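## Task

Place the chain bracelet, all of it, in the front-right small compartment of the box's four small ones. Put both rings in the back-left small compartment. Put the bangle in the big compartment next to the four small ones, not in the long one along the hinge. The hinge side counts as the back, and left and right are judged from the front looking toward the hinge. Items count only if they stay in place without the robot holding them. At the end, open the grippers and pull the arms away.

## Robot and tools

Robot: two 6-joint arms with parallel grippers, named left_arm and right_arm, working in a physics simulation. The names are labels only and do not refer to sides of a camera image. The scene frame has its origin on the table top midway between the arms. +x points out over the table, +z points up, and left_arm sits on the +y side. The URDF root of left_arm is at (+0.050, +0.305, 0) m and right_arm's is at (+0.019, -0.362, 0) m. Both are turned slightly about z.

execute_actions takes "actions", a list holding one item or nothing. An empty list sends nothing and just reports the state. An action is {"rows": [...], "steps": n}. Each row covers one control step of 1/30 s, and n is at most 15 (default 15). If there are fewer rows than steps, the last row is repeated. A wait is {"steps": n} with no rows, up to 300. It counts steps from the previous result, and your writing time is included. The optional "pictures" flag (true/false) controls whether camera images come back. A call that is refused sends nothing to the robot.

Each row is one flat list of 14 numbers covering both arms, even when only one arm moves. First come left_arm's 6 joint targets and then its gripper opening. Then come right_arm's 6 joint targets and its opening. Joint numbers are absolute target angles in radians, in the same form as the Joint positions line. They are not offsets. The column order and stated ranges are: waist -2.618 to 3.054, shoulder 0.000 to 3.142, elbow 0.000 to 3.142, wrist pitch -1.571 to 1.571, wrist yaw -1.571 to 1.571, wrist roll -2.094 to 2.094. The true ends may differ from these by up to 0.036 rad. A call is refused if a target goes more than 0.036 rad beyond a range end and is also farther out than that joint's last reported angle. A target past the real end is cut off at the end, and a "joint sent to its limit" note appears. That note may refer to an earlier action that is still running. The opening is an absolute value from -1 (closed) to +1 (fully open, pad gap 0.094 m).

Motion limits: on every step, each joint's target is kept within a fixed distance of its measured angle. Those distances are 0.202 rad for the waist, 0.258 for the shoulder, 0.238 for the elbow, 0.573 for wrist pitch and 0.522 for wrist yaw and roll. If a row would move the gripper more than 70 mm from where it is now, the whole arm's targets are scaled back toward the current angles. Large moves therefore take several actions. Between calls, the arms keep heading to the last row sent. They stop once motion has nearly ceased or a step is HELD. Fingers that are already moving carry on.

Gripping: the fingers point along the gripper's +z axis and close along its y axis. end_effector_position is the point between the pads, roughly 1 cm behind the fingertips. grip_measured reports the finger opening on the same -1..1 scale as the command. To hold an item, keep commanding a value below grip_measured. About 0.03 below gives a firm hold, and a smaller gap gives a lighter one. Parts under about 2 mm thick are gripped less firmly. Readings may be off by about 1 mm, a constant amount per gripper.

Result lines: the state line reads `left_arm: …` | `right_arm: …`. Each gives end_effector_position in metres and end_effector_quat_wxyz in the scene frame, and is less accurate at long reach. Joint positions and Joint velocities have one block per arm: the six joints (rad, rad/s), then the pad gap (m, m/s). HELD marks steps where all or part of your row was not sent. "joint command not followed" means a clearance check changed or blocked some joint targets; the rest of the row still ran. MOTOR HOT starts at 75 °C. At 90 °C an OVER-TEMPERATURE FAULT stops that arm for 10 s. At 100 °C the arm goes limp and drops what it holds. Holding loads for a long time builds heat.

Cameras: cam_head_left, cam_head_right, cam_high, cam_low, cam_left_wrist, cam_right_wrist, each 504x504. They come in that order with calibration given as K, distortion and T_world_to_cam. zoom_image takes {"camera": name, "region": [x0, y0, x1, y1]} in that camera's pixels, with (0,0) at the top-left and at most 504x504. It gives a sharper view of the latest image. read_manual(section="licences") only returns licence text. finished_scene(scene=1 or 2) ends that scene for good, grades it and loads the next task.

Things to avoid: letting any object leave the table, dropping or sliding items, slamming or pushing hard, and arms hitting or pressing on each other. External tugs on held parts or pushes on loose objects may happen. Release each item inside its compartment, check with the cameras, then open the grippers and withdraw before calling finished_scene.

Each tool is called after ">>>" by a JSON object that holds its "op" and its "data", one argument or row to a line.

## Session

>>> {"op": "execute_actions", "data": {
  "actions": []
}}

Scene clock: 0.00 s of 5600.00 s.
left_arm: end_effector_position=(+0.3286, +0.2746, +0.3737) grip_measured=+1.000 end_effector_quat_wxyz=(-0.253, +0.309, -0.610, +0.685) | right_arm: end_effector_position=(+0.2335, -0.5299, +0.3096) grip_measured=+1.000 end_effector_quat_wxyz=(+0.277, +0.898, +0.337, +0.065)
Joint positions: left_arm=[ 0.57   0.891  0.738  0.383  1.28  -1.907  0.094] | right_arm=[-0.356  1.276  1.666 -1.435  0.252  1.85   0.094]
Joint velocities: left_arm=[ 0.007  0.002 -0.017 -0.037  0.066  0.066  0.   ] | right_arm=[ 0.002 -0.002  0.027 -0.051  0.022 -0.051  0.   ]

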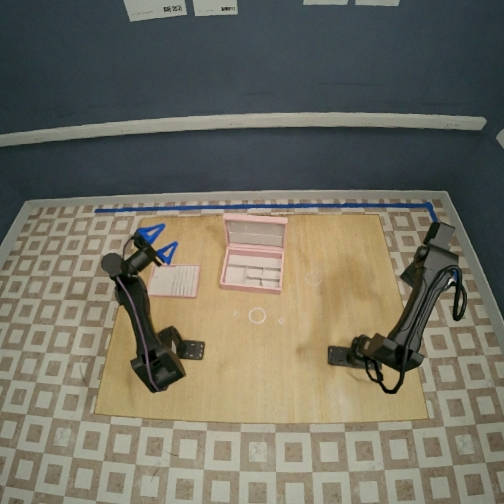

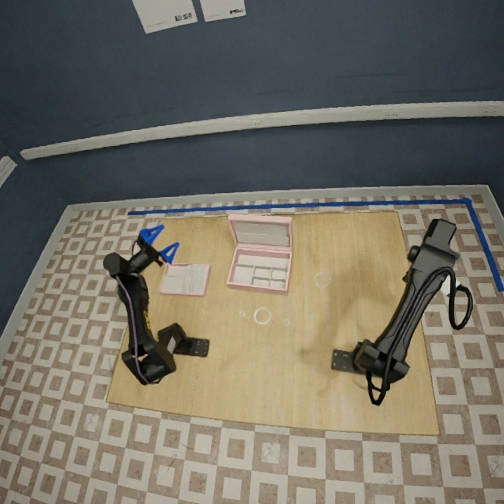

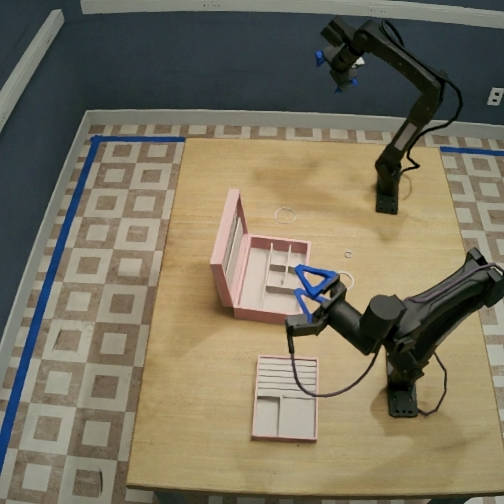

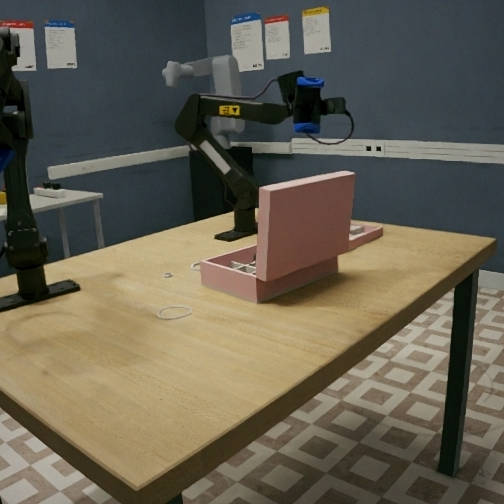

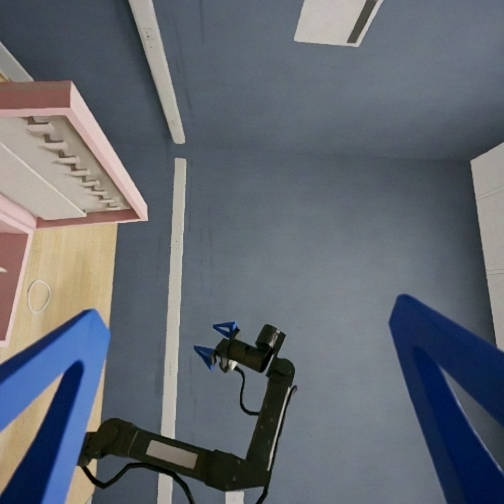

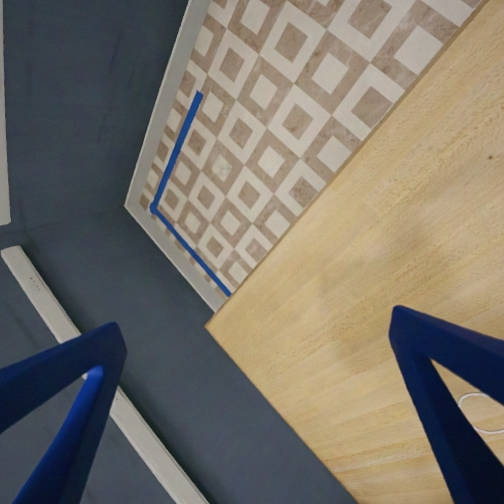

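>>> {"op": "zoom_image", "data": {
  "camera": "cam_head_left",
  "region": [200, 205, 340, 345]
}}

>>> {"op": "zoom_image", "data": {
  "camera": "cam_high",
  "region": [200, 180, 380, 340]
}}

>>> {"op": "zoom_image", "data": {
  "camera": "cam_head_right",
  "region": [200, 205, 340, 345]
}}

Region (200, 205, 340, 345) of cam_head_left's 504x504 image, scaled by 3.600, with more detail than that image has.

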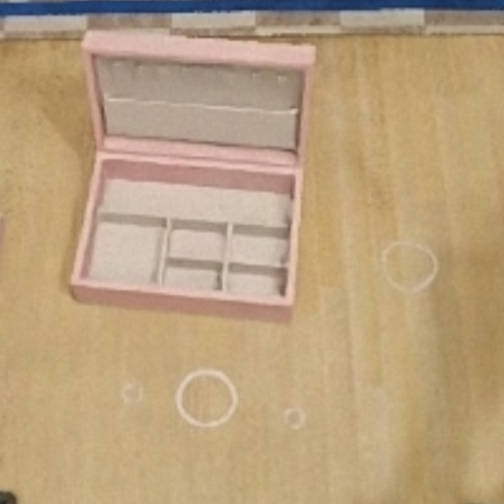

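Region (200, 180, 380, 340) of cam_high's 504x504 image, scaled by 2.800, with more detail than that image has.

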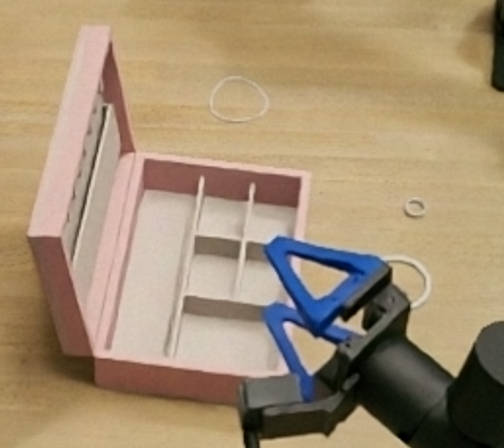

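Region (200, 205, 340, 345) of cam_head_right's 504x504 image, scaled by 3.600, with more detail than that image has.

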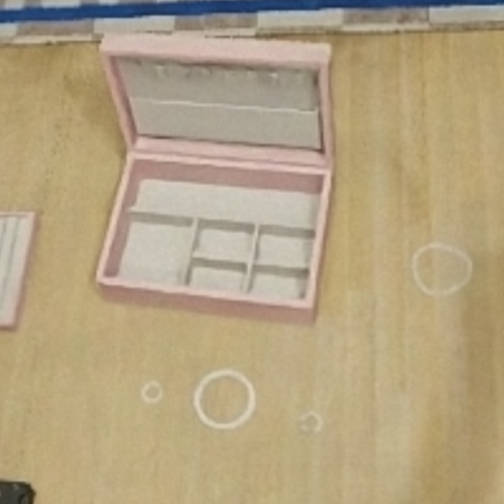

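>>> {"op": "execute_actions", "data": {
  "actions": [
    {"rows":[[0.57,0.891,0.9,0.3,0.6,-1.0,1,0,1.4,1.6,-1.4,0.1,1.0,1]]}
  ],
  "pictures": false
}}

>>> {"op": "execute_actions", "data": {
  "actions": [
    {"rows":[[0.2,1.0,1.1,-0.8,0,0,1,0.4,1.5,1.6,-1.4,0,0,1]]}
  ],
  "pictures": false
}}

>>> {"op": "execute_actions", "data": {
  "actions": [
    {"steps":30}
  ],
  "pictures": false
}}

>>> {"op": "execute_actions", "data": {
  "actions": [
    {"rows":[[-1.12,1.2,1.3,-1.2,0,0,1,0.576,1.839,1.58,-1.312,0,0,1]]}
  ],
  "pictures": false
}}

>>> {"op": "execute_actions", "data": {
  "actions": [
    {"steps":40}
  ],
  "pictures": false
}}

>>> {"op": "execute_actions", "data": {
  "actions": [
    {"rows":[[-1.12,1.777,1.503,-1.297,0,0,1,0.576,1.839,1.58,-1.312,0,0,1]]}
  ],
  "pictures": false
}}

>>> {"op": "execute_actions", "data": {
  "actions": [
    {"steps":25}
  ]
}}

Scene clock: 29.47 s of 5600.00 s.
left_arm: end_effector_position=(+0.3652, +0.3714, +0.4476) grip_measured=+1.000 end_effector_quat_wxyz=(+0.695, -0.224, +0.572, -0.375) | right_arm: end_effector_position=(+0.3089, -0.4219, +0.2469) grip_measured=+1.000 end_effector_quat_wxyz=(+0.176, +0.562, +0.808, +0.029)
Joint positions: left_arm=[ 0.568  0.898  0.887  0.321  0.635 -1.056  0.094] | right_arm=[ 0.003  1.421  1.59  -1.395  0.104  1.052  0.094]
Joint velocities: left_arm=[-0.002 -0.002 -0.007  0.022 -0.11   0.286  0.   ] | right_arm=[ 0.002 -0.017  0.002 -0.022 -0.037 -0.359  0.   ]
Steps of this call (steps 1 to 90: nothing new was sent; then 25.97 s passed at rest; steps 91 to 105: all 15 steps of this action). Readings (joint positions):
91: left_arm=[0.568 0.891 0.754 0.357 1.212 -1.827] | right_arm=[-0.331 1.283 1.662 -1.435 0.249 1.783]
92: left_arm=[0.568 0.896 0.784 0.337 1.113 -1.730] | right_arm=[-0.278 1.295 1.658 -1.432 0.233 1.702]
94: left_arm=[0.568 0.898 0.844 0.327 0.928 -1.532] | right_arm=[-0.152 1.338 1.640 -1.419 0.196 1.525]
98: left_arm=[0.568 0.898 0.887 0.329 0.736 -1.225] | right_arm=[-0.001 1.421 1.598 -1.395 0.121 1.219]
105: the state above

Scene clock: 29.97 s of 5600.00 s.
left_arm: end_effector_position=(+0.3615, +0.3569, +0.2753) grip_measured=+1.000 end_effector_quat_wxyz=(+0.456, -0.109, +0.883, +0.006) | right_arm: end_effector_position=(+0.3169, -0.2817, +0.2187) grip_measured=+1.000 end_effector_quat_wxyz=(+0.123, -0.095, +0.988, +0.020)
Joint positions: left_arm=[ 0.212  0.992  1.079 -0.711  0.037 -0.084  0.094] | right_arm=[ 0.409  1.521  1.592 -1.392  0.001  0.067  0.094]
Joint velocities: left_arm=[-0.002 -0.007 -0.007 -0.593 -0.227  0.447  0.   ] | right_arm=[ 0.007 -0.002 -0.002 -0.066 -0.022 -0.447  0.   ]
Steps of this call (steps 1 to 15: all 15 steps of this action). Readings (joint positions):
1: left_arm=[0.529 0.907 0.924 0.227 0.542 -0.968] | right_arm=[0.029 1.428 1.591 -1.400 0.105 0.968]
2: left_arm=[0.461 0.934 0.984 0.117 0.436 -0.869] | right_arm=[0.086 1.438 1.592 -1.401 0.096 0.869]
4: left_arm=[0.322 0.977 1.066 -0.060 0.283 -0.681] | right_arm=[0.231 1.474 1.592 -1.395 0.067 0.669]
8: left_arm=[0.218 0.984 1.079 -0.378 0.156 -0.367] | right_arm=[0.410 1.524 1.592 -1.388 0.008 0.299]
15: the state above

Scene clock: 30.97 s of 5600.00 s.
left_arm: end_effector_position=(+0.3507, +0.3603, +0.2621) grip_measured=+1.000 end_effector_quat_wxyz=(+0.425, -0.084, +0.901, +0.033) | right_arm: end_effector_position=(+0.3165, -0.2818, +0.2186) grip_measured=+1.000 end_effector_quat_wxyz=(+0.123, -0.125, +0.984, +0.016)
Joint positions: left_arm=[ 0.212  0.992  1.079 -0.777  0.008 -0.008  0.094] | right_arm=[ 0.409  1.521  1.592 -1.394  0.001  0.007  0.094]
Joint velocities: left_arm=[ 0.007 -0.017  0.007  0.037 -0.022  0.051  0.   ] | right_arm=[-0.007 -0.017 -0.002 -0.066 -0.051 -0.007  0.   ]
Steps of this call (steps 1 to 30: the robot went on to your last target). Readings (joint positions):
1: left_arm=[0.212 0.992 1.079 -0.726 0.031 -0.068] | right_arm=[0.409 1.521 1.592 -1.392 0.001 0.055]
2: left_arm=[0.212 0.992 1.079 -0.738 0.026 -0.056] | right_arm=[0.409 1.521 1.592 -1.393 0.001 0.045]
4: left_arm=[0.212 0.992 1.079 -0.754 0.019 -0.039] | right_arm=[0.409 1.521 1.592 -1.393 0.001 0.032]
8: left_arm=[0.212 0.992 1.079 -0.769 0.012 -0.021] | right_arm=[0.409 1.521 1.592 -1.394 0.001 0.017]
30: the state above
All arms were judged still, so your last target was given up. Only a new action makes them travel on or press farther. Fingers that are still opening or closing keep moving.

Scene clock: 31.47 s of 5600.00 s.
left_arm: end_effector_position=(+0.2300, +0.0853, +0.2211) grip_measured=+1.000 end_effector_quat_wxyz=(+0.217, +0.414, +0.878, -0.103) | right_arm: end_effector_position=(+0.3237, -0.2208, +0.1045) grip_measured=+1.000 end_effector_quat_wxyz=(-0.027, -0.211, +0.977, -0.006)
Joint positions: left_arm=[-0.858  1.215  1.276 -1.147 -0.002 -0.007  0.094] | right_arm=[ 0.58   1.87   1.557 -1.313  0.001  0.005  0.094]
Joint velocities: left_arm=[-2.142  0.002 -0.012 -0.066  0.007 -0.022  0.   ] | right_arm=[ 0.002 -0.247  0.007 -0.022  0.037 -0.022  0.   ]
Steps of this call (steps 1 to 15: all 15 steps of this action). Readings (joint positions):
1: left_arm=[0.180 1.022 1.122 -0.854 -0.011 -0.008] | right_arm=[0.422 1.537 1.595 -1.396 0.009 0.007]
2: left_arm=[0.115 1.074 1.187 -0.935 -0.015 -0.008] | right_arm=[0.449 1.565 1.600 -1.392 0.011 0.007]
4: left_arm=[-0.031 1.162 1.265 -0.995 -0.013 -0.008] | right_arm=[0.508 1.658 1.601 -1.373 0.011 0.007]
8: left_arm=[-0.328 1.215 1.276 -1.086 -0.007 -0.008] | right_arm=[0.576 1.860 1.581 -1.317 0.003 0.006]
15: the state above

Scene clock: 32.80 s of 5600.00 s.
left_arm: end_effector_position=(+0.1623, +0.0518, +0.2175) grip_measured=+1.000 end_effector_quat_wxyz=(+0.186, +0.529, +0.818, -0.126) | right_arm: end_effector_position=(+0.3239, -0.2207, +0.1090) grip_measured=+1.000 end_effector_quat_wxyz=(-0.020, -0.211, +0.977, -0.005)
Joint positions: left_arm=[-1.121  1.215  1.276 -1.179  0.008 -0.006  0.094] | right_arm=[ 0.58   1.856  1.557 -1.313  0.001  0.005  0.094]
Joint velocities: left_arm=[-0.017  0.012 -0.022 -0.022 -0.051  0.022  0.   ] | right_arm=[ 0.002 -0.017 -0.002  0.051  0.022 -0.051  0.   ]
Steps of this call (steps 1 to 30: the robot went on to your last target; steps 31 to 40: nothing new was sent). Readings (joint positions):
1: left_arm=[-0.933 1.215 1.276 -1.150 -0.002 -0.007] | right_arm=[0.580 1.863 1.557 -1.313 0.001 0.005]
2: left_arm=[-1.007 1.215 1.276 -1.152 -0.000 -0.007] | right_arm=[0.580 1.858 1.557 -1.313 0.001 0.005]
4: left_arm=[-1.102 1.215 1.276 -1.158 0.011 -0.006] | right_arm=[0.580 1.856 1.557 -1.313 0.001 0.005]
8: left_arm=[-1.121 1.215 1.276 -1.171 0.011 -0.006] | right_arm=[0.580 1.856 1.557 -1.313 0.001 0.005]
40: the state above
All arms were judged still, so your last target was given up. Only a new action makes them travel on or press farther. Fingers that are still opening or closing keep moving.

Scene clock: 33.30 s of 5600.00 s.
left_arm: end_effector_position=(+0.1829, +0.0055, +0.1029) grip_measured=+1.000 end_effector_quat_wxyz=(-0.015, +0.542, +0.840, +0.005) | right_arm: end_effector_position=(+0.3239, -0.2207, +0.1090) grip_measured=+1.000 end_effector_quat_wxyz=(-0.020, -0.211, +0.977, -0.005)
Joint positions: left_arm=[-1.121  1.818  1.486 -1.268  0.008 -0.006  0.094] | right_arm=[ 0.58   1.856  1.557 -1.313  0.001  0.005  0.094]
Joint velocities: left_arm=[ 0.002 -0.276 -0.002 -0.051  0.007  0.037  0.   ] | right_arm=[-0.002 -0.022 -0.002 -0.007  0.022 -0.022  0.   ]
Steps of this call (steps 1 to 15: all 15 steps of this action). Readings (joint positions):
1: left_arm=[-1.121 1.250 1.318 -1.225 0.008 -0.006] | right_arm=[0.580 1.856 1.557 -1.313 0.001 0.005]
2: left_arm=[-1.121 1.313 1.389 -1.264 0.008 -0.006] | right_arm=[0.580 1.856 1.557 -1.313 0.001 0.005]
4: left_arm=[-1.121 1.458 1.490 -1.258 0.008 -0.006] | right_arm=[0.580 1.856 1.557 -1.313 0.001 0.005]
8: left_arm=[-1.121 1.733 1.514 -1.245 0.008 -0.006] | right_arm=[0.580 1.856 1.557 -1.313 0.001 0.005]
15: the state above

Scene clock: 34.13 s of 5600.00 s.
left_arm: end_effector_position=(+0.1820, +0.0075, +0.1095) grip_measured=+1.000 end_effector_quat_wxyz=(-0.010, +0.542, +0.840, +0.002) | right_arm: end_effector_position=(+0.3239, -0.2207, +0.1090) grip_measured=+1.000 end_effector_quat_wxyz=(-0.020, -0.211, +0.977, -0.005)
Joint positions: left_arm=[-1.121  1.797  1.486 -1.278  0.008 -0.006  0.094] | right_arm=[ 0.58   1.856  1.557 -1.313  0.001  0.005  0.094]
Joint velocities: left_arm=[-0.017 -0.002  0.002 -0.051 -0.037 -0.037  0.   ] | right_arm=[ 0.002 -0.012 -0.002 -0.022 -0.081 -0.007  0.   ]
Steps of this call (steps 1 to 25: the robot went on to your last target). Readings (joint positions):
1: left_arm=[-1.121 1.810 1.486 -1.270 0.008 -0.006] | right_arm=[0.580 1.856 1.557 -1.313 0.001 0.005]
2: left_arm=[-1.121 1.804 1.486 -1.272 0.008 -0.006] | right_arm=[0.580 1.856 1.557 -1.313 0.001 0.005]
4: left_arm=[-1.121 1.797 1.486 -1.275 0.008 -0.006] | right_arm=[0.580 1.856 1.557 -1.313 0.001 0.005]
8: left_arm=[-1.121 1.797 1.486 -1.277 0.008 -0.006] | right_arm=[0.580 1.856 1.557 -1.313 0.001 0.005]
25: the state above
camera_calibration (this result's frames):
cam_left_wrist: T_world_to_cam=[[-0.934698, -0.355124, 0.0150794, 0.170865], [-0.271862, 0.741592, 0.613296, 0.00385565], [-0.228979, 0.569146, -0.789709, 0.20815], [0, 0, 0, 1]] pos_world=[0.208417, -0.0606492, 0.159437]
cam_right_wrist: T_world_to_cam=[[0.337673, -0.941239, -0.00682287, -0.312979], [-0.835486, -0.303056, 0.458389, 0.181191], [-0.433521, -0.149085, -0.888726, 0.298117], [0, 0, 0, 1]] pos_world=[0.386307, -0.195232, 0.179753]

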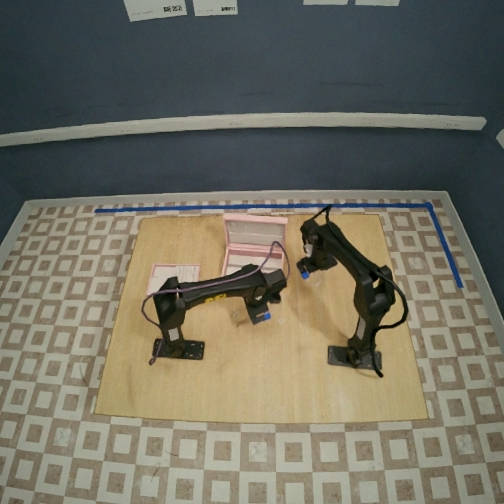

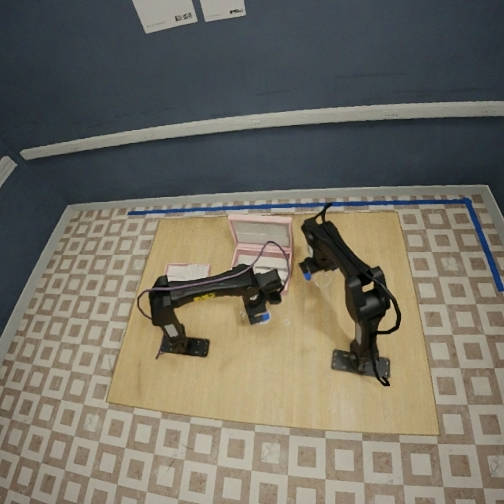

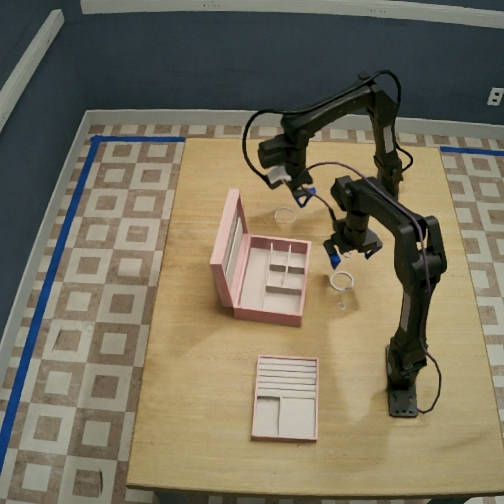

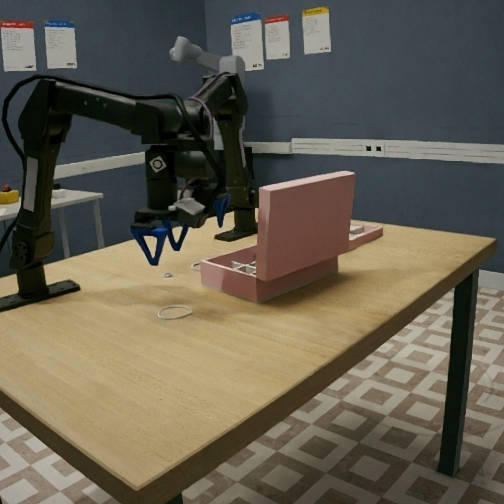

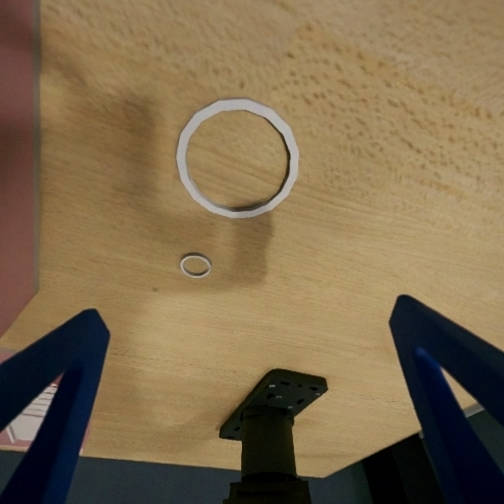

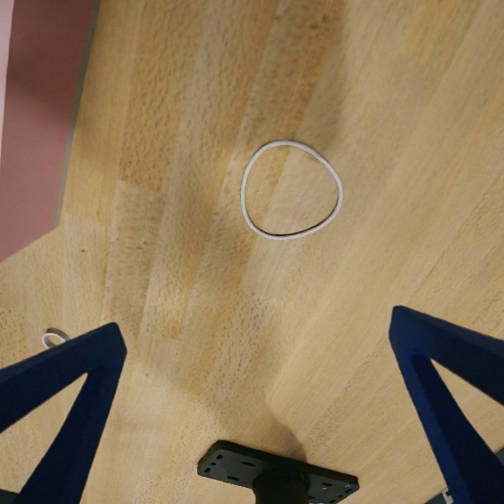

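>>> {"op": "execute_actions", "data": {
  "actions": [
    {"rows":[[-1.16,1.83,1.42,-1.16,0,0,0.2,0.55,1.89,1.47,-1.16,0,0,0.8],[-1.204,1.85,1.38,-1.1,0,0,-0.2,0.522,1.9,1.43,-1.1,0,0,0.8],[-1.204,1.85,1.38,-1.1,0,0,-0.4,0.522,1.9,1.43,-1.1,0,0,0.8],[-1.204,1.85,1.38,-1.1,0,0,-0.4,0.522,1.9,1.43,-1.1,0,0,0.8],[-1.204,1.891,1.325,-1.005,0,0,-0.4,0.522,1.931,1.379,-1.019,0,0,0.8]]}
  ],
  "pictures": false
}}

>>> {"op": "execute_actions", "data": {
  "actions": [
    {"steps":15}
  ]
}}

Scene clock: 56.67 s of 5600.00 s.
left_arm: end_effector_position=(+0.1599, -0.0093, +0.0366) grip_measured=-0.398 end_effector_quat_wxyz=(-0.018, +0.577, +0.817, +0.012) | right_arm: end_effector_position=(+0.3371, -0.2359, +0.0315) grip_measured=+0.803 end_effector_quat_wxyz=(-0.028, -0.183, +0.983, -0.005)
Joint positions: left_arm=[-1.205  1.904  1.327 -1.037  0.001 -0.006  0.028] | right_arm=[ 0.522  1.952  1.371 -1.046 -0.001  0.005  0.085]
Joint velocities: left_arm=[-0.012  0.002  0.007  0.095 -0.11  -0.037  0.   ] | right_arm=[-0.002 -0.002 -0.002  0.095  0.037  0.022 -0.001]
Steps of this call (steps 1 to 15: the robot went on to your last target; steps 16 to 90: nothing new was sent; then 19.03 s passed at rest; steps 91 to 105: all 15 steps of this action). Readings (joint positions):
91: left_arm=[-1.123 1.797 1.477 -1.263 0.006 -0.006] | right_arm=[0.578 1.856 1.544 -1.292 0.001 0.005]
92: left_arm=[-1.133 1.797 1.460 -1.234 0.002 -0.006] | right_arm=[0.571 1.856 1.519 -1.255 -0.001 0.005]
94: left_arm=[-1.167 1.812 1.422 -1.188 0.000 -0.006] | right_arm=[0.548 1.873 1.469 -1.198 -0.001 0.005]
98: left_arm=[-1.205 1.877 1.347 -1.090 0.001 -0.006] | right_arm=[0.522 1.934 1.387 -1.101 -0.001 0.005]
105: the state above

Scene clock: 57.17 s of 5600.00 s.
left_arm: end_effector_position=(+0.1611, -0.0126, +0.0365) grip_measured=-0.398 end_effector_quat_wxyz=(-0.012, +0.577, +0.817, +0.008) | right_arm: end_effector_position=(+0.3403, -0.2346, +0.0313) grip_measured=+0.803 end_effector_quat_wxyz=(-0.021, -0.183, +0.983, -0.003)
Joint positions: left_arm=[-1.205  1.904  1.327 -1.023  0.001 -0.006  0.028] | right_arm=[ 0.522  1.952  1.371 -1.032 -0.001  0.005  0.085]
Joint velocities: left_arm=[ 0.002 -0.007 -0.007 -0.037 -0.081  0.022  0.002] | right_arm=[ 0.022  0.002  0.012 -0.007  0.007  0.022 -0.002]
Steps of this call (steps 1 to 15: the robot went on to your last target). Readings (joint positions):
1: left_arm=[-1.205 1.904 1.327 -1.035 0.001 -0.006] | right_arm=[0.522 1.952 1.371 -1.043 -0.001 0.005]
2: left_arm=[-1.205 1.904 1.327 -1.032 0.001 -0.006] | right_arm=[0.522 1.952 1.371 -1.041 -0.001 0.005]
4: left_arm=[-1.205 1.904 1.327 -1.028 0.001 -0.006] | right_arm=[0.522 1.952 1.371 -1.037 -0.001 0.005]
8: left_arm=[-1.205 1.904 1.327 -1.025 0.001 -0.006] | right_arm=[0.522 1.952 1.371 -1.033 -0.001 0.005]
15: the state above
camera_calibration (this result's frames):
cam_left_wrist: T_world_to_cam=[[-0.961349, -0.275166, 0.00958567, 0.150767], [-0.209733, 0.754412, 0.621993, 0.0476575], [-0.178383, 0.595942, -0.782964, 0.14905], [0, 0, 0, 1]] pos_world=[0.181523, -0.0832923, 0.0856126]
cam_right_wrist: T_world_to_cam=[[0.282819, -0.959131, -0.00900249, -0.317583], [-0.8507, -0.25516, 0.459569, 0.24272], [-0.443084, -0.122317, -0.888096, 0.243692], [0, 0, 0, 1]] pos_world=[0.404276, -0.212863, 0.102016]

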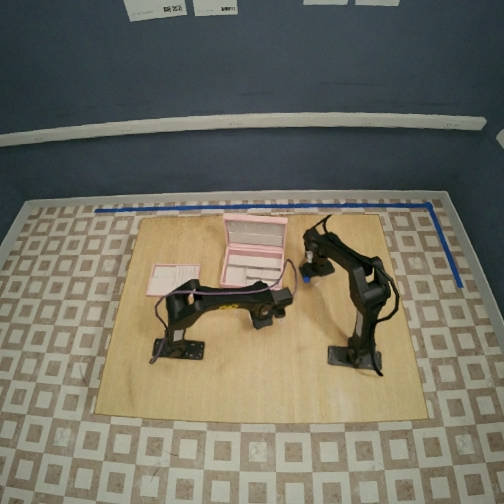

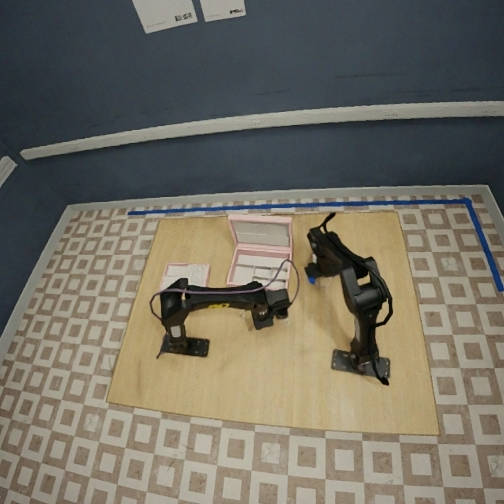

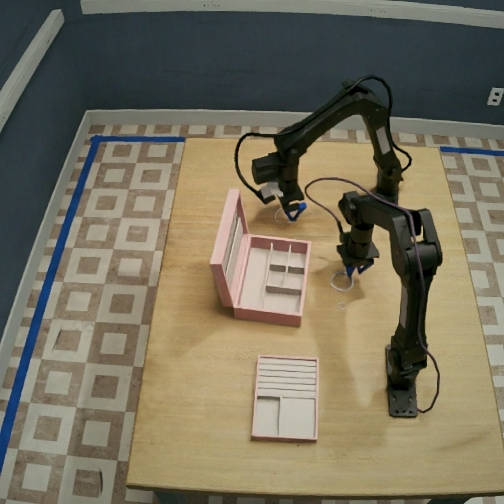

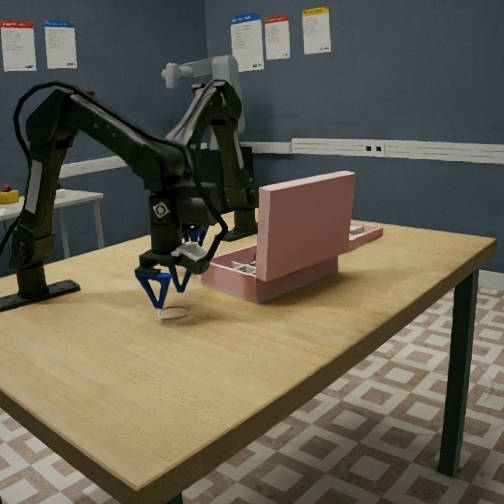

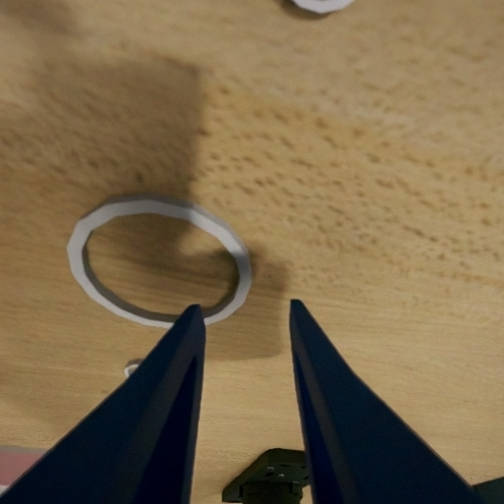

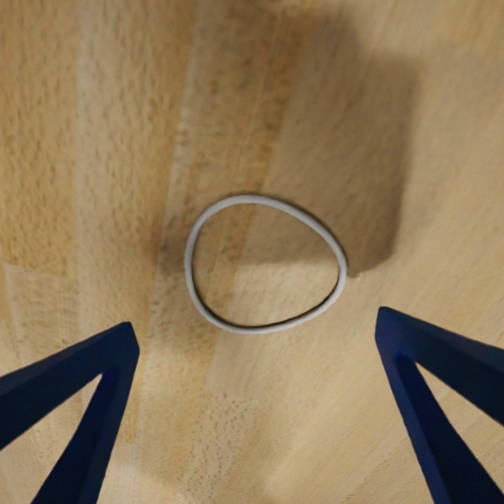

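>>> {"op": "execute_actions", "data": {
  "actions": [
    {"rows":[[-1.204,1.9,1.3,-0.96,0,0,-0.4,0.522,1.94,1.355,-0.96,0,0,0.8],[-1.204,1.9,1.3,-0.96,0,0,-0.4,0.522,1.94,1.355,-0.96,0,0,0.8],[-1.204,1.9,1.3,-0.96,0,0,-0.4,0.522,1.94,1.355,-0.96,0,0,0.8],[-1.204,1.915,1.265,-0.895,0,0,-0.4,0.522,1.95,1.325,-0.91,0,0,0.8]]}
  ],
  "pictures": false
}}

>>> {"op": "execute_actions", "data": {
  "actions": [
    {"steps":15}
  ]
}}

Scene clock: 65.73 s of 5600.00 s.
left_arm: end_effector_position=(+0.1641, -0.0212, +0.0241) grip_measured=-0.398 end_effector_quat_wxyz=(+0.009, +0.577, +0.817, -0.008) | right_arm: end_effector_position=(+0.3515, -0.2302, +0.0216) grip_measured=+0.803 end_effector_quat_wxyz=(+0.010, -0.183, +0.983, +0.003)
Joint positions: left_arm=[-1.205  1.907  1.278 -0.919  0.001 -0.006  0.028] | right_arm=[ 0.522  1.952  1.331 -0.929 -0.001  0.005  0.085]
Joint velocities: left_arm=[-0.007 -0.007 -0.002  0.051  0.007 -0.037 -0.001] | right_arm=[-0.002  0.017 -0.017  0.066 -0.022 -0.007 -0.001]
Steps of this call (steps 1 to 15: the robot went on to your last target; steps 16 to 90: nothing new was sent; then 5.07 s passed at rest; steps 91 to 105: all 15 steps of this action). Readings (joint positions):
91: left_arm=[-1.205 1.904 1.325 -1.017 0.001 -0.006] | right_arm=[0.522 1.952 1.369 -1.025 -0.001 0.005]
92: left_arm=[-1.205 1.904 1.323 -1.009 0.001 -0.006] | right_arm=[0.522 1.952 1.368 -1.015 -0.001 0.005]
94: left_arm=[-1.205 1.904 1.312 -0.986 0.001 -0.006] | right_arm=[0.522 1.952 1.359 -0.990 -0.001 0.005]
98: left_arm=[-1.205 1.906 1.282 -0.943 0.001 -0.006] | right_arm=[0.522 1.952 1.334 -0.949 -0.001 0.005]
105: the state above

Scene clock: 66.23 s of 5600.00 s.
left_arm: end_effector_position=(+0.1646, -0.0227, +0.0241) grip_measured=-0.398 end_effector_quat_wxyz=(+0.012, +0.577, +0.817, -0.009) | right_arm: end_effector_position=(+0.3528, -0.2297, +0.0217) grip_measured=+0.803 end_effector_quat_wxyz=(+0.013, -0.183, +0.983, +0.003)
Joint positions: left_arm=[-1.205  1.907  1.278 -0.913  0.001 -0.006  0.028] | right_arm=[ 0.522  1.952  1.331 -0.924 -0.001  0.005  0.085]
Joint velocities: left_arm=[ 0.007  0.012 -0.017  0.051 -0.022 -0.037 -0.   ] | right_arm=[ 0.012  0.002 -0.012 -0.066 -0.007 -0.007 -0.001]
Steps of this call (steps 1 to 15: the robot went on to your last target). Readings (joint positions):
1: left_arm=[-1.205 1.907 1.278 -0.917 0.001 -0.006] | right_arm=[0.522 1.952 1.331 -0.927 -0.001 0.005]
2: left_arm=[-1.205 1.907 1.278 -0.916 0.001 -0.006] | right_arm=[0.522 1.952 1.331 -0.927 -0.001 0.005]
4: left_arm=[-1.205 1.907 1.278 -0.915 0.001 -0.006] | right_arm=[0.522 1.952 1.331 -0.925 -0.001 0.005]
8: left_arm=[-1.205 1.907 1.278 -0.914 0.001 -0.006] | right_arm=[0.522 1.952 1.331 -0.924 -0.001 0.005]
15: the state above
All arms were judged still, so your last target was given up. Only a new action makes them travel on or press farther. Fingers that are still opening or closing keep moving.
camera_calibration (this result's frames):
cam_left_wrist: T_world_to_cam=[[-0.961502, -0.274726, 0.0062807, 0.151598], [-0.22129, 0.78763, 0.575039, 0.0674838], [-0.162925, 0.551511, -0.818102, 0.14328], [0, 0, 0, 1]] pos_world=[0.184039, -0.0905252, 0.0774599]
cam_right_wrist: T_world_to_cam=[[0.283579, -0.958834, -0.0148696, -0.316588], [-0.877978, -0.265839, 0.398102, 0.267514], [-0.385666, -0.099838, -0.917221, 0.226744], [0, 0, 0, 1]] pos_world=[0.412096, -0.209802, 0.0967689]

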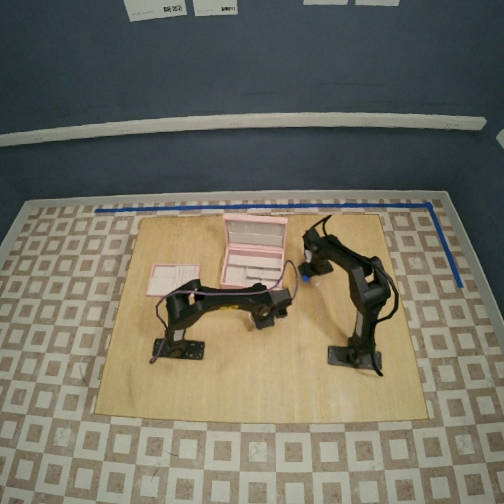

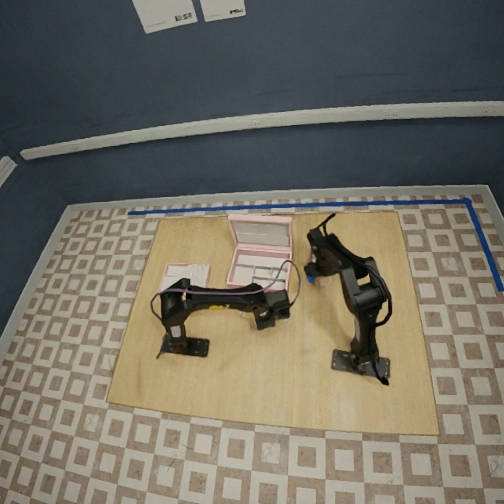

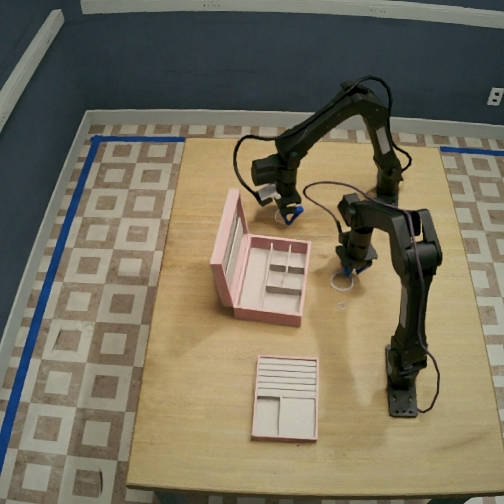

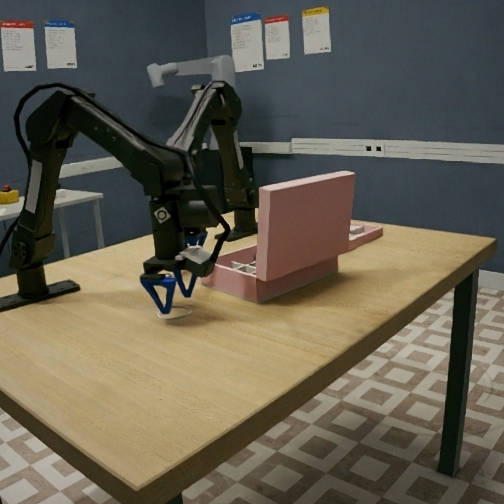

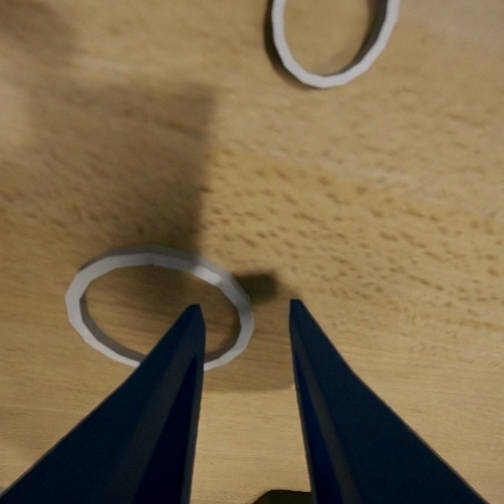

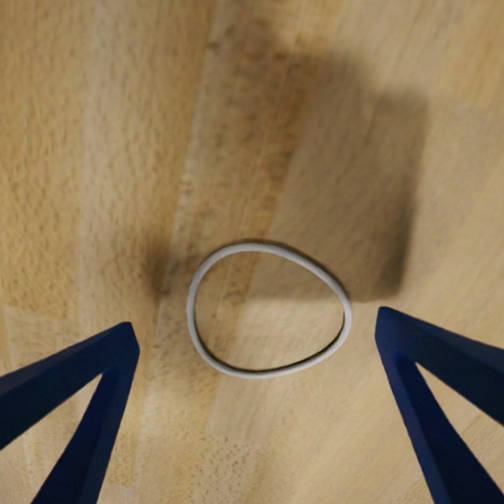

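>>> {"op": "execute_actions", "data": {
  "actions": [
    {"rows":[[-1.204,1.925,1.228,-0.87,0,0,-0.4,0.522,1.965,1.28,-0.886,0,0,0.8]]}
  ]
}}

Scene clock: 72.77 s of 5600.00 s.
left_arm: end_effector_position=(+0.1625, -0.0168, +0.0144) grip_measured=-0.398 end_effector_quat_wxyz=(+0.006, +0.577, +0.817, -0.005) | right_arm: end_effector_position=(+0.3435, -0.2335, +0.0078) grip_measured=+0.803 end_effector_quat_wxyz=(-0.001, -0.184, +0.983, -0.000)
Joint positions: left_arm=[-1.205  1.912  1.245 -0.888  0.001 -0.006  0.028] | right_arm=[ 0.522  1.963  1.287 -0.898 -0.     0.004  0.085]
Joint velocities: left_arm=[-0.007 -0.002 -0.022 -0.037 -0.022 -0.022 -0.   ] | right_arm=[ 0.012 -0.017  0.002  0.066  0.022  0.007  0.   ]
Steps of this call (steps 1 to 90: nothing new was sent; then 3.03 s passed at rest; steps 91 to 105: all 15 steps of this action). Readings (joint positions):
91: left_arm=[-1.205 1.907 1.273 -0.906 0.001 -0.006] | right_arm=[0.522 1.952 1.324 -0.916 -0.001 0.005]
92: left_arm=[-1.205 1.907 1.267 -0.899 0.001 -0.006] | right_arm=[0.522 1.952 1.316 -0.908 -0.001 0.005]
94: left_arm=[-1.205 1.909 1.252 -0.894 0.001 -0.006] | right_arm=[0.522 1.957 1.298 -0.903 -0.001 0.005]
98: left_arm=[-1.205 1.912 1.245 -0.890 0.001 -0.006] | right_arm=[0.522 1.963 1.287 -0.899 -0.001 0.004]
105: the state above
camera_calibration (this result's frames):
cam_left_wrist: T_world_to_cam=[[-0.961469, -0.27482, 0.00712018, 0.151289], [-0.218449, 0.779465, 0.587124, 0.0672126], [-0.166903, 0.562946, -0.809466, 0.132513], [0, 0, 0, 1]] pos_world=[0.182259, -0.0854102, 0.0667253]
cam_right_wrist: T_world_to_cam=[[0.284679, -0.958552, -0.0116291, -0.318122], [-0.866591, -0.262516, 0.424387, 0.260574], [-0.40985, -0.110736, -0.905406, 0.215718], [0, 0, 0, 1]] pos_world=[0.404786, -0.212644, 0.081029]

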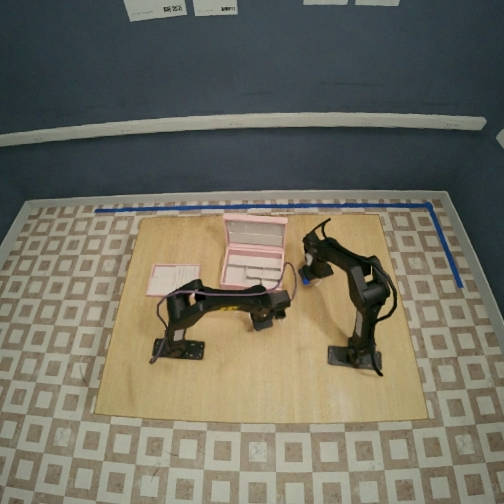

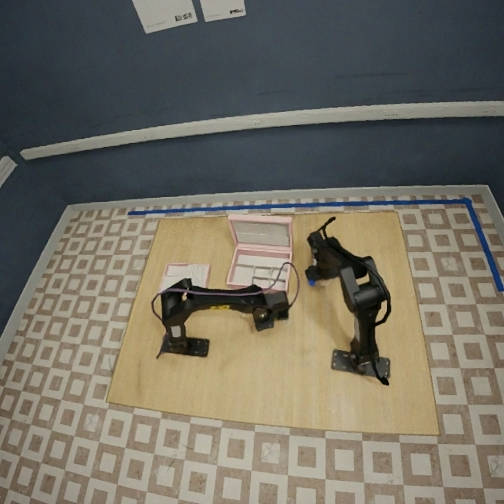

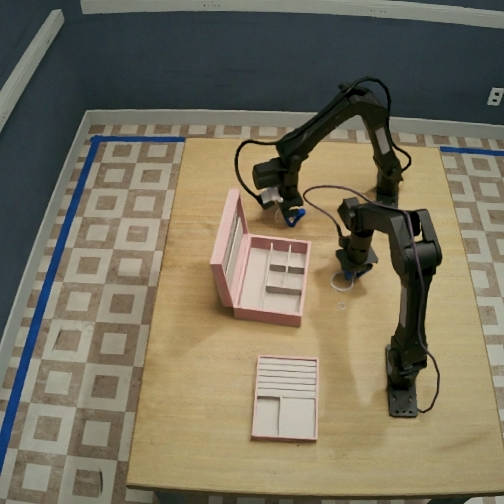

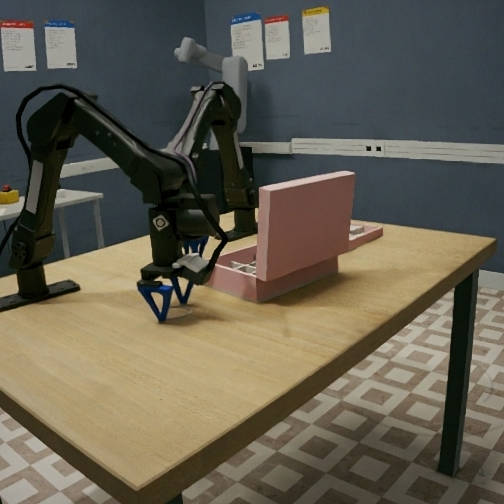

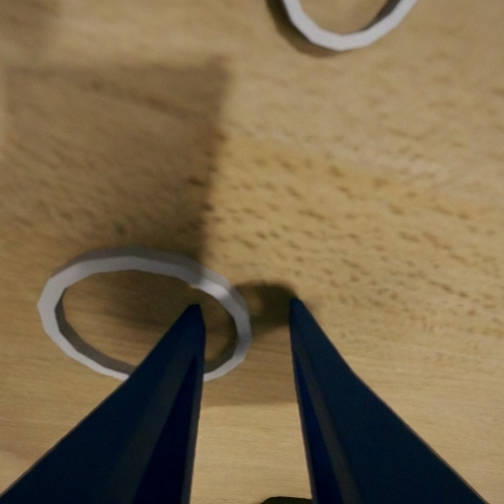

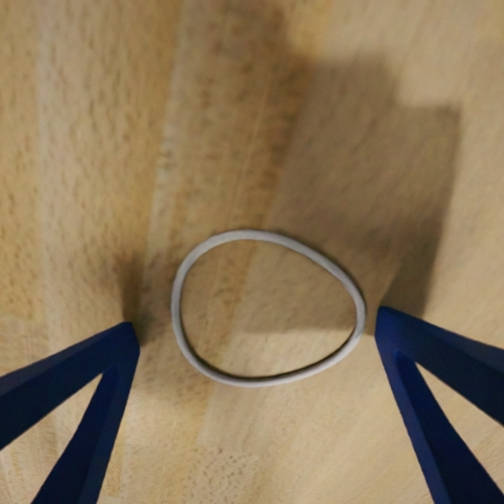

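>>> {"op": "execute_actions", "data": {
  "actions": [
    {"rows":[[-1.204,1.935,1.228,-0.87,0,0,-0.4,0.522,1.965,1.28,-0.855,0,0,0.8],[-1.204,1.935,1.228,-0.87,0,0,-0.4,0.522,1.965,1.28,-0.855,0,0,0.8],[-1.204,1.935,1.228,-0.87,0,0,-0.4,0.522,1.965,1.28,-0.855,0,0,0.8],[-1.204,1.935,1.228,-0.87,0,0,-0.4,0.522,1.965,1.28,-0.855,0,0,0.8],[-1.204,1.935,1.228,-0.87,0,0,-0.4,0.522,1.965,1.28,-0.855,0,0,0.8],[-1.204,1.935,1.228,-0.87,0,0,-0.4,0.522,1.965,1.28,-0.855,0,0,0.6],[-1.204,1.935,1.228,-0.87,0,0,-0.5,0.522,1.965,1.28,-0.855,0,0,0.4],[-1.204,1.935,1.228,-0.87,0,0,-0.6,0.522,1.965,1.28,-0.855,0,0,0.2],[-1.204,1.935,1.228,-0.87,0,0,-0.7,0.522,1.965,1.28,-0.855,0,0,0],[-1.204,1.935,1.228,-0.87,0,0,-0.8,0.522,1.965,1.28,-0.855,0,0,-0.2],[-1.204,1.935,1.228,-0.87,0,0,-0.85,0.522,1.965,1.28,-0.855,0,0,-0.4],[-1.204,1.935,1.228,-0.87,0,0,-0.9,0.522,1.965,1.28,-0.855,0,0,-0.6],[-1.204,1.935,1.228,-0.87,0,0,-0.95,0.522,1.965,1.28,-0.855,0,0,-0.75],[-1.204,1.935,1.228,-0.87,0,0,-0.97,0.522,1.965,1.28,-0.855,0,0,-0.85],[-1.204,1.935,1.228,-0.87,0,0,-0.97,0.522,1.965,1.28,-0.855,0,0,-0.96]]}
  ],
  "pictures": false
}}

>>> {"op": "execute_actions", "data": {
  "actions": [
    {"steps":15}
  ]
}}

Scene clock: 83.93 s of 5600.00 s.
left_arm: end_effector_position=(+0.1627, -0.0172, +0.0145) grip_measured=-0.954 end_effector_quat_wxyz=(+0.006, +0.577, +0.817, -0.005) | right_arm: end_effector_position=(+0.3498, -0.2310, +0.0078) grip_measured=-0.905 end_effector_quat_wxyz=(+0.012, -0.184, +0.983, +0.003)
Joint positions: left_arm=[-1.205  1.912  1.245 -0.887  0.001 -0.005  0.002] | right_arm=[ 0.522  1.963  1.287 -0.871 -0.     0.004  0.004]
Joint velocities: left_arm=[-0.007 -0.012  0.017  0.037  0.037 -0.007 -0.003] | right_arm=[ 0.007  0.012 -0.002  0.007 -0.051  0.007 -0.097]
Steps of this call (steps 1 to 15: the robot went on to your last target; steps 16 to 90: nothing new was sent; then 7.67 s passed at rest; steps 91 to 105: all 15 steps of this action). Readings (joint positions):
91: left_arm=[-1.205 1.912 1.245 -0.888 0.001 -0.006] | right_arm=[0.522 1.963 1.287 -0.896 -0.000 0.004]
92: left_arm=[-1.205 1.912 1.245 -0.888 0.001 -0.006] | right_arm=[0.522 1.963 1.287 -0.894 -0.000 0.004]
94: left_arm=[-1.205 1.912 1.245 -0.888 0.001 -0.006] | right_arm=[0.522 1.963 1.287 -0.889 -0.000 0.004]
98: left_arm=[-1.205 1.912 1.245 -0.888 0.001 -0.006] | right_arm=[0.522 1.963 1.287 -0.879 -0.000 0.004]
105: the state above

Scene clock: 84.43 s of 5600.00 s.
left_arm: end_effector_position=(+0.1627, -0.0172, +0.0145) grip_measured=-0.955 end_effector_quat_wxyz=(+0.006, +0.577, +0.817, -0.005) | right_arm: end_effector_position=(+0.3512, -0.2305, +0.0100) grip_measured=-0.957 end_effector_quat_wxyz=(+0.017, -0.184, +0.983, +0.003)
Joint positions: left_arm=[-1.205  1.912  1.245 -0.887  0.001 -0.005  0.002] | right_arm=[ 0.522  1.957  1.287 -0.867 -0.     0.004  0.002]
Joint velocities: left_arm=[-0.002 -0.017  0.012 -0.037 -0.022  0.007 -0.001] | right_arm=[-0.002  0.007 -0.012 -0.066 -0.051  0.007  0.001]
Steps of this call (steps 1 to 15: the robot went on to your last target). Readings (joint positions):
1: left_arm=[-1.205 1.912 1.245 -0.887 0.001 -0.005] | right_arm=[0.522 1.963 1.287 -0.870 -0.000 0.004]
2: left_arm=[-1.205 1.912 1.245 -0.887 0.001 -0.005] | right_arm=[0.522 1.963 1.287 -0.870 -0.000 0.004]
4: left_arm=[-1.205 1.912 1.245 -0.887 0.001 -0.005] | right_arm=[0.522 1.956 1.287 -0.871 -0.000 0.004]
8: left_arm=[-1.205 1.912 1.245 -0.887 0.001 -0.005] | right_arm=[0.522 1.957 1.287 -0.867 -0.000 0.004]
15: the state above
All arms were judged still, so your last target was given up. Only a new action makes them travel on or press farther. Fingers that are still opening or closing keep moving.
camera_calibration (this result's frames):
cam_left_wrist: T_world_to_cam=[[-0.961578, -0.274443, 0.00702783, 0.151336], [-0.218449, 0.780393, 0.58589, 0.0675495], [-0.166278, 0.561844, -0.81036, 0.132632], [0, 0, 0, 1]] pos_world=[0.182331, -0.0857006, 0.0668397]
cam_right_wrist: T_world_to_cam=[[0.285128, -0.958377, -0.0147098, -0.317483], [-0.880497, -0.26796, 0.391053, 0.271078], [-0.378718, -0.0985484, -0.92025, 0.213264], [0, 0, 0, 1]] pos_world=[0.409974, -0.210613, 0.0855806]

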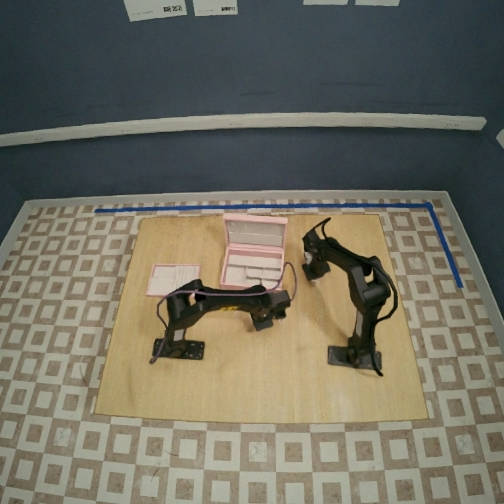

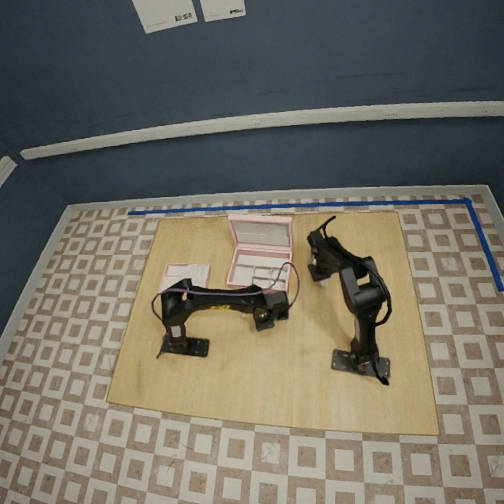

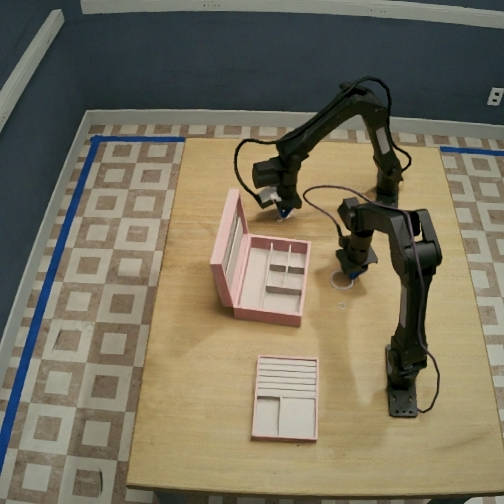

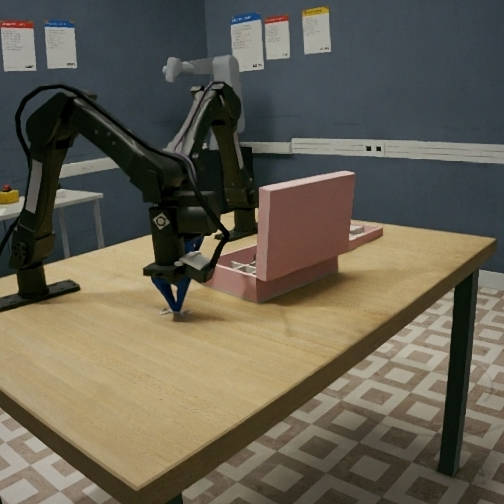

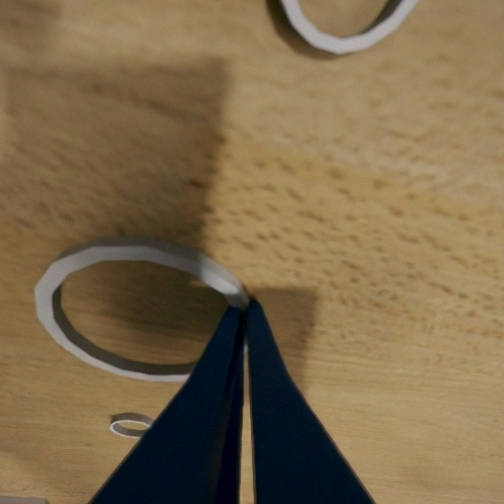

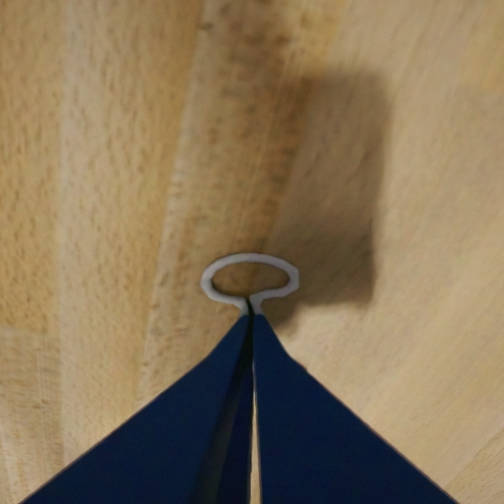

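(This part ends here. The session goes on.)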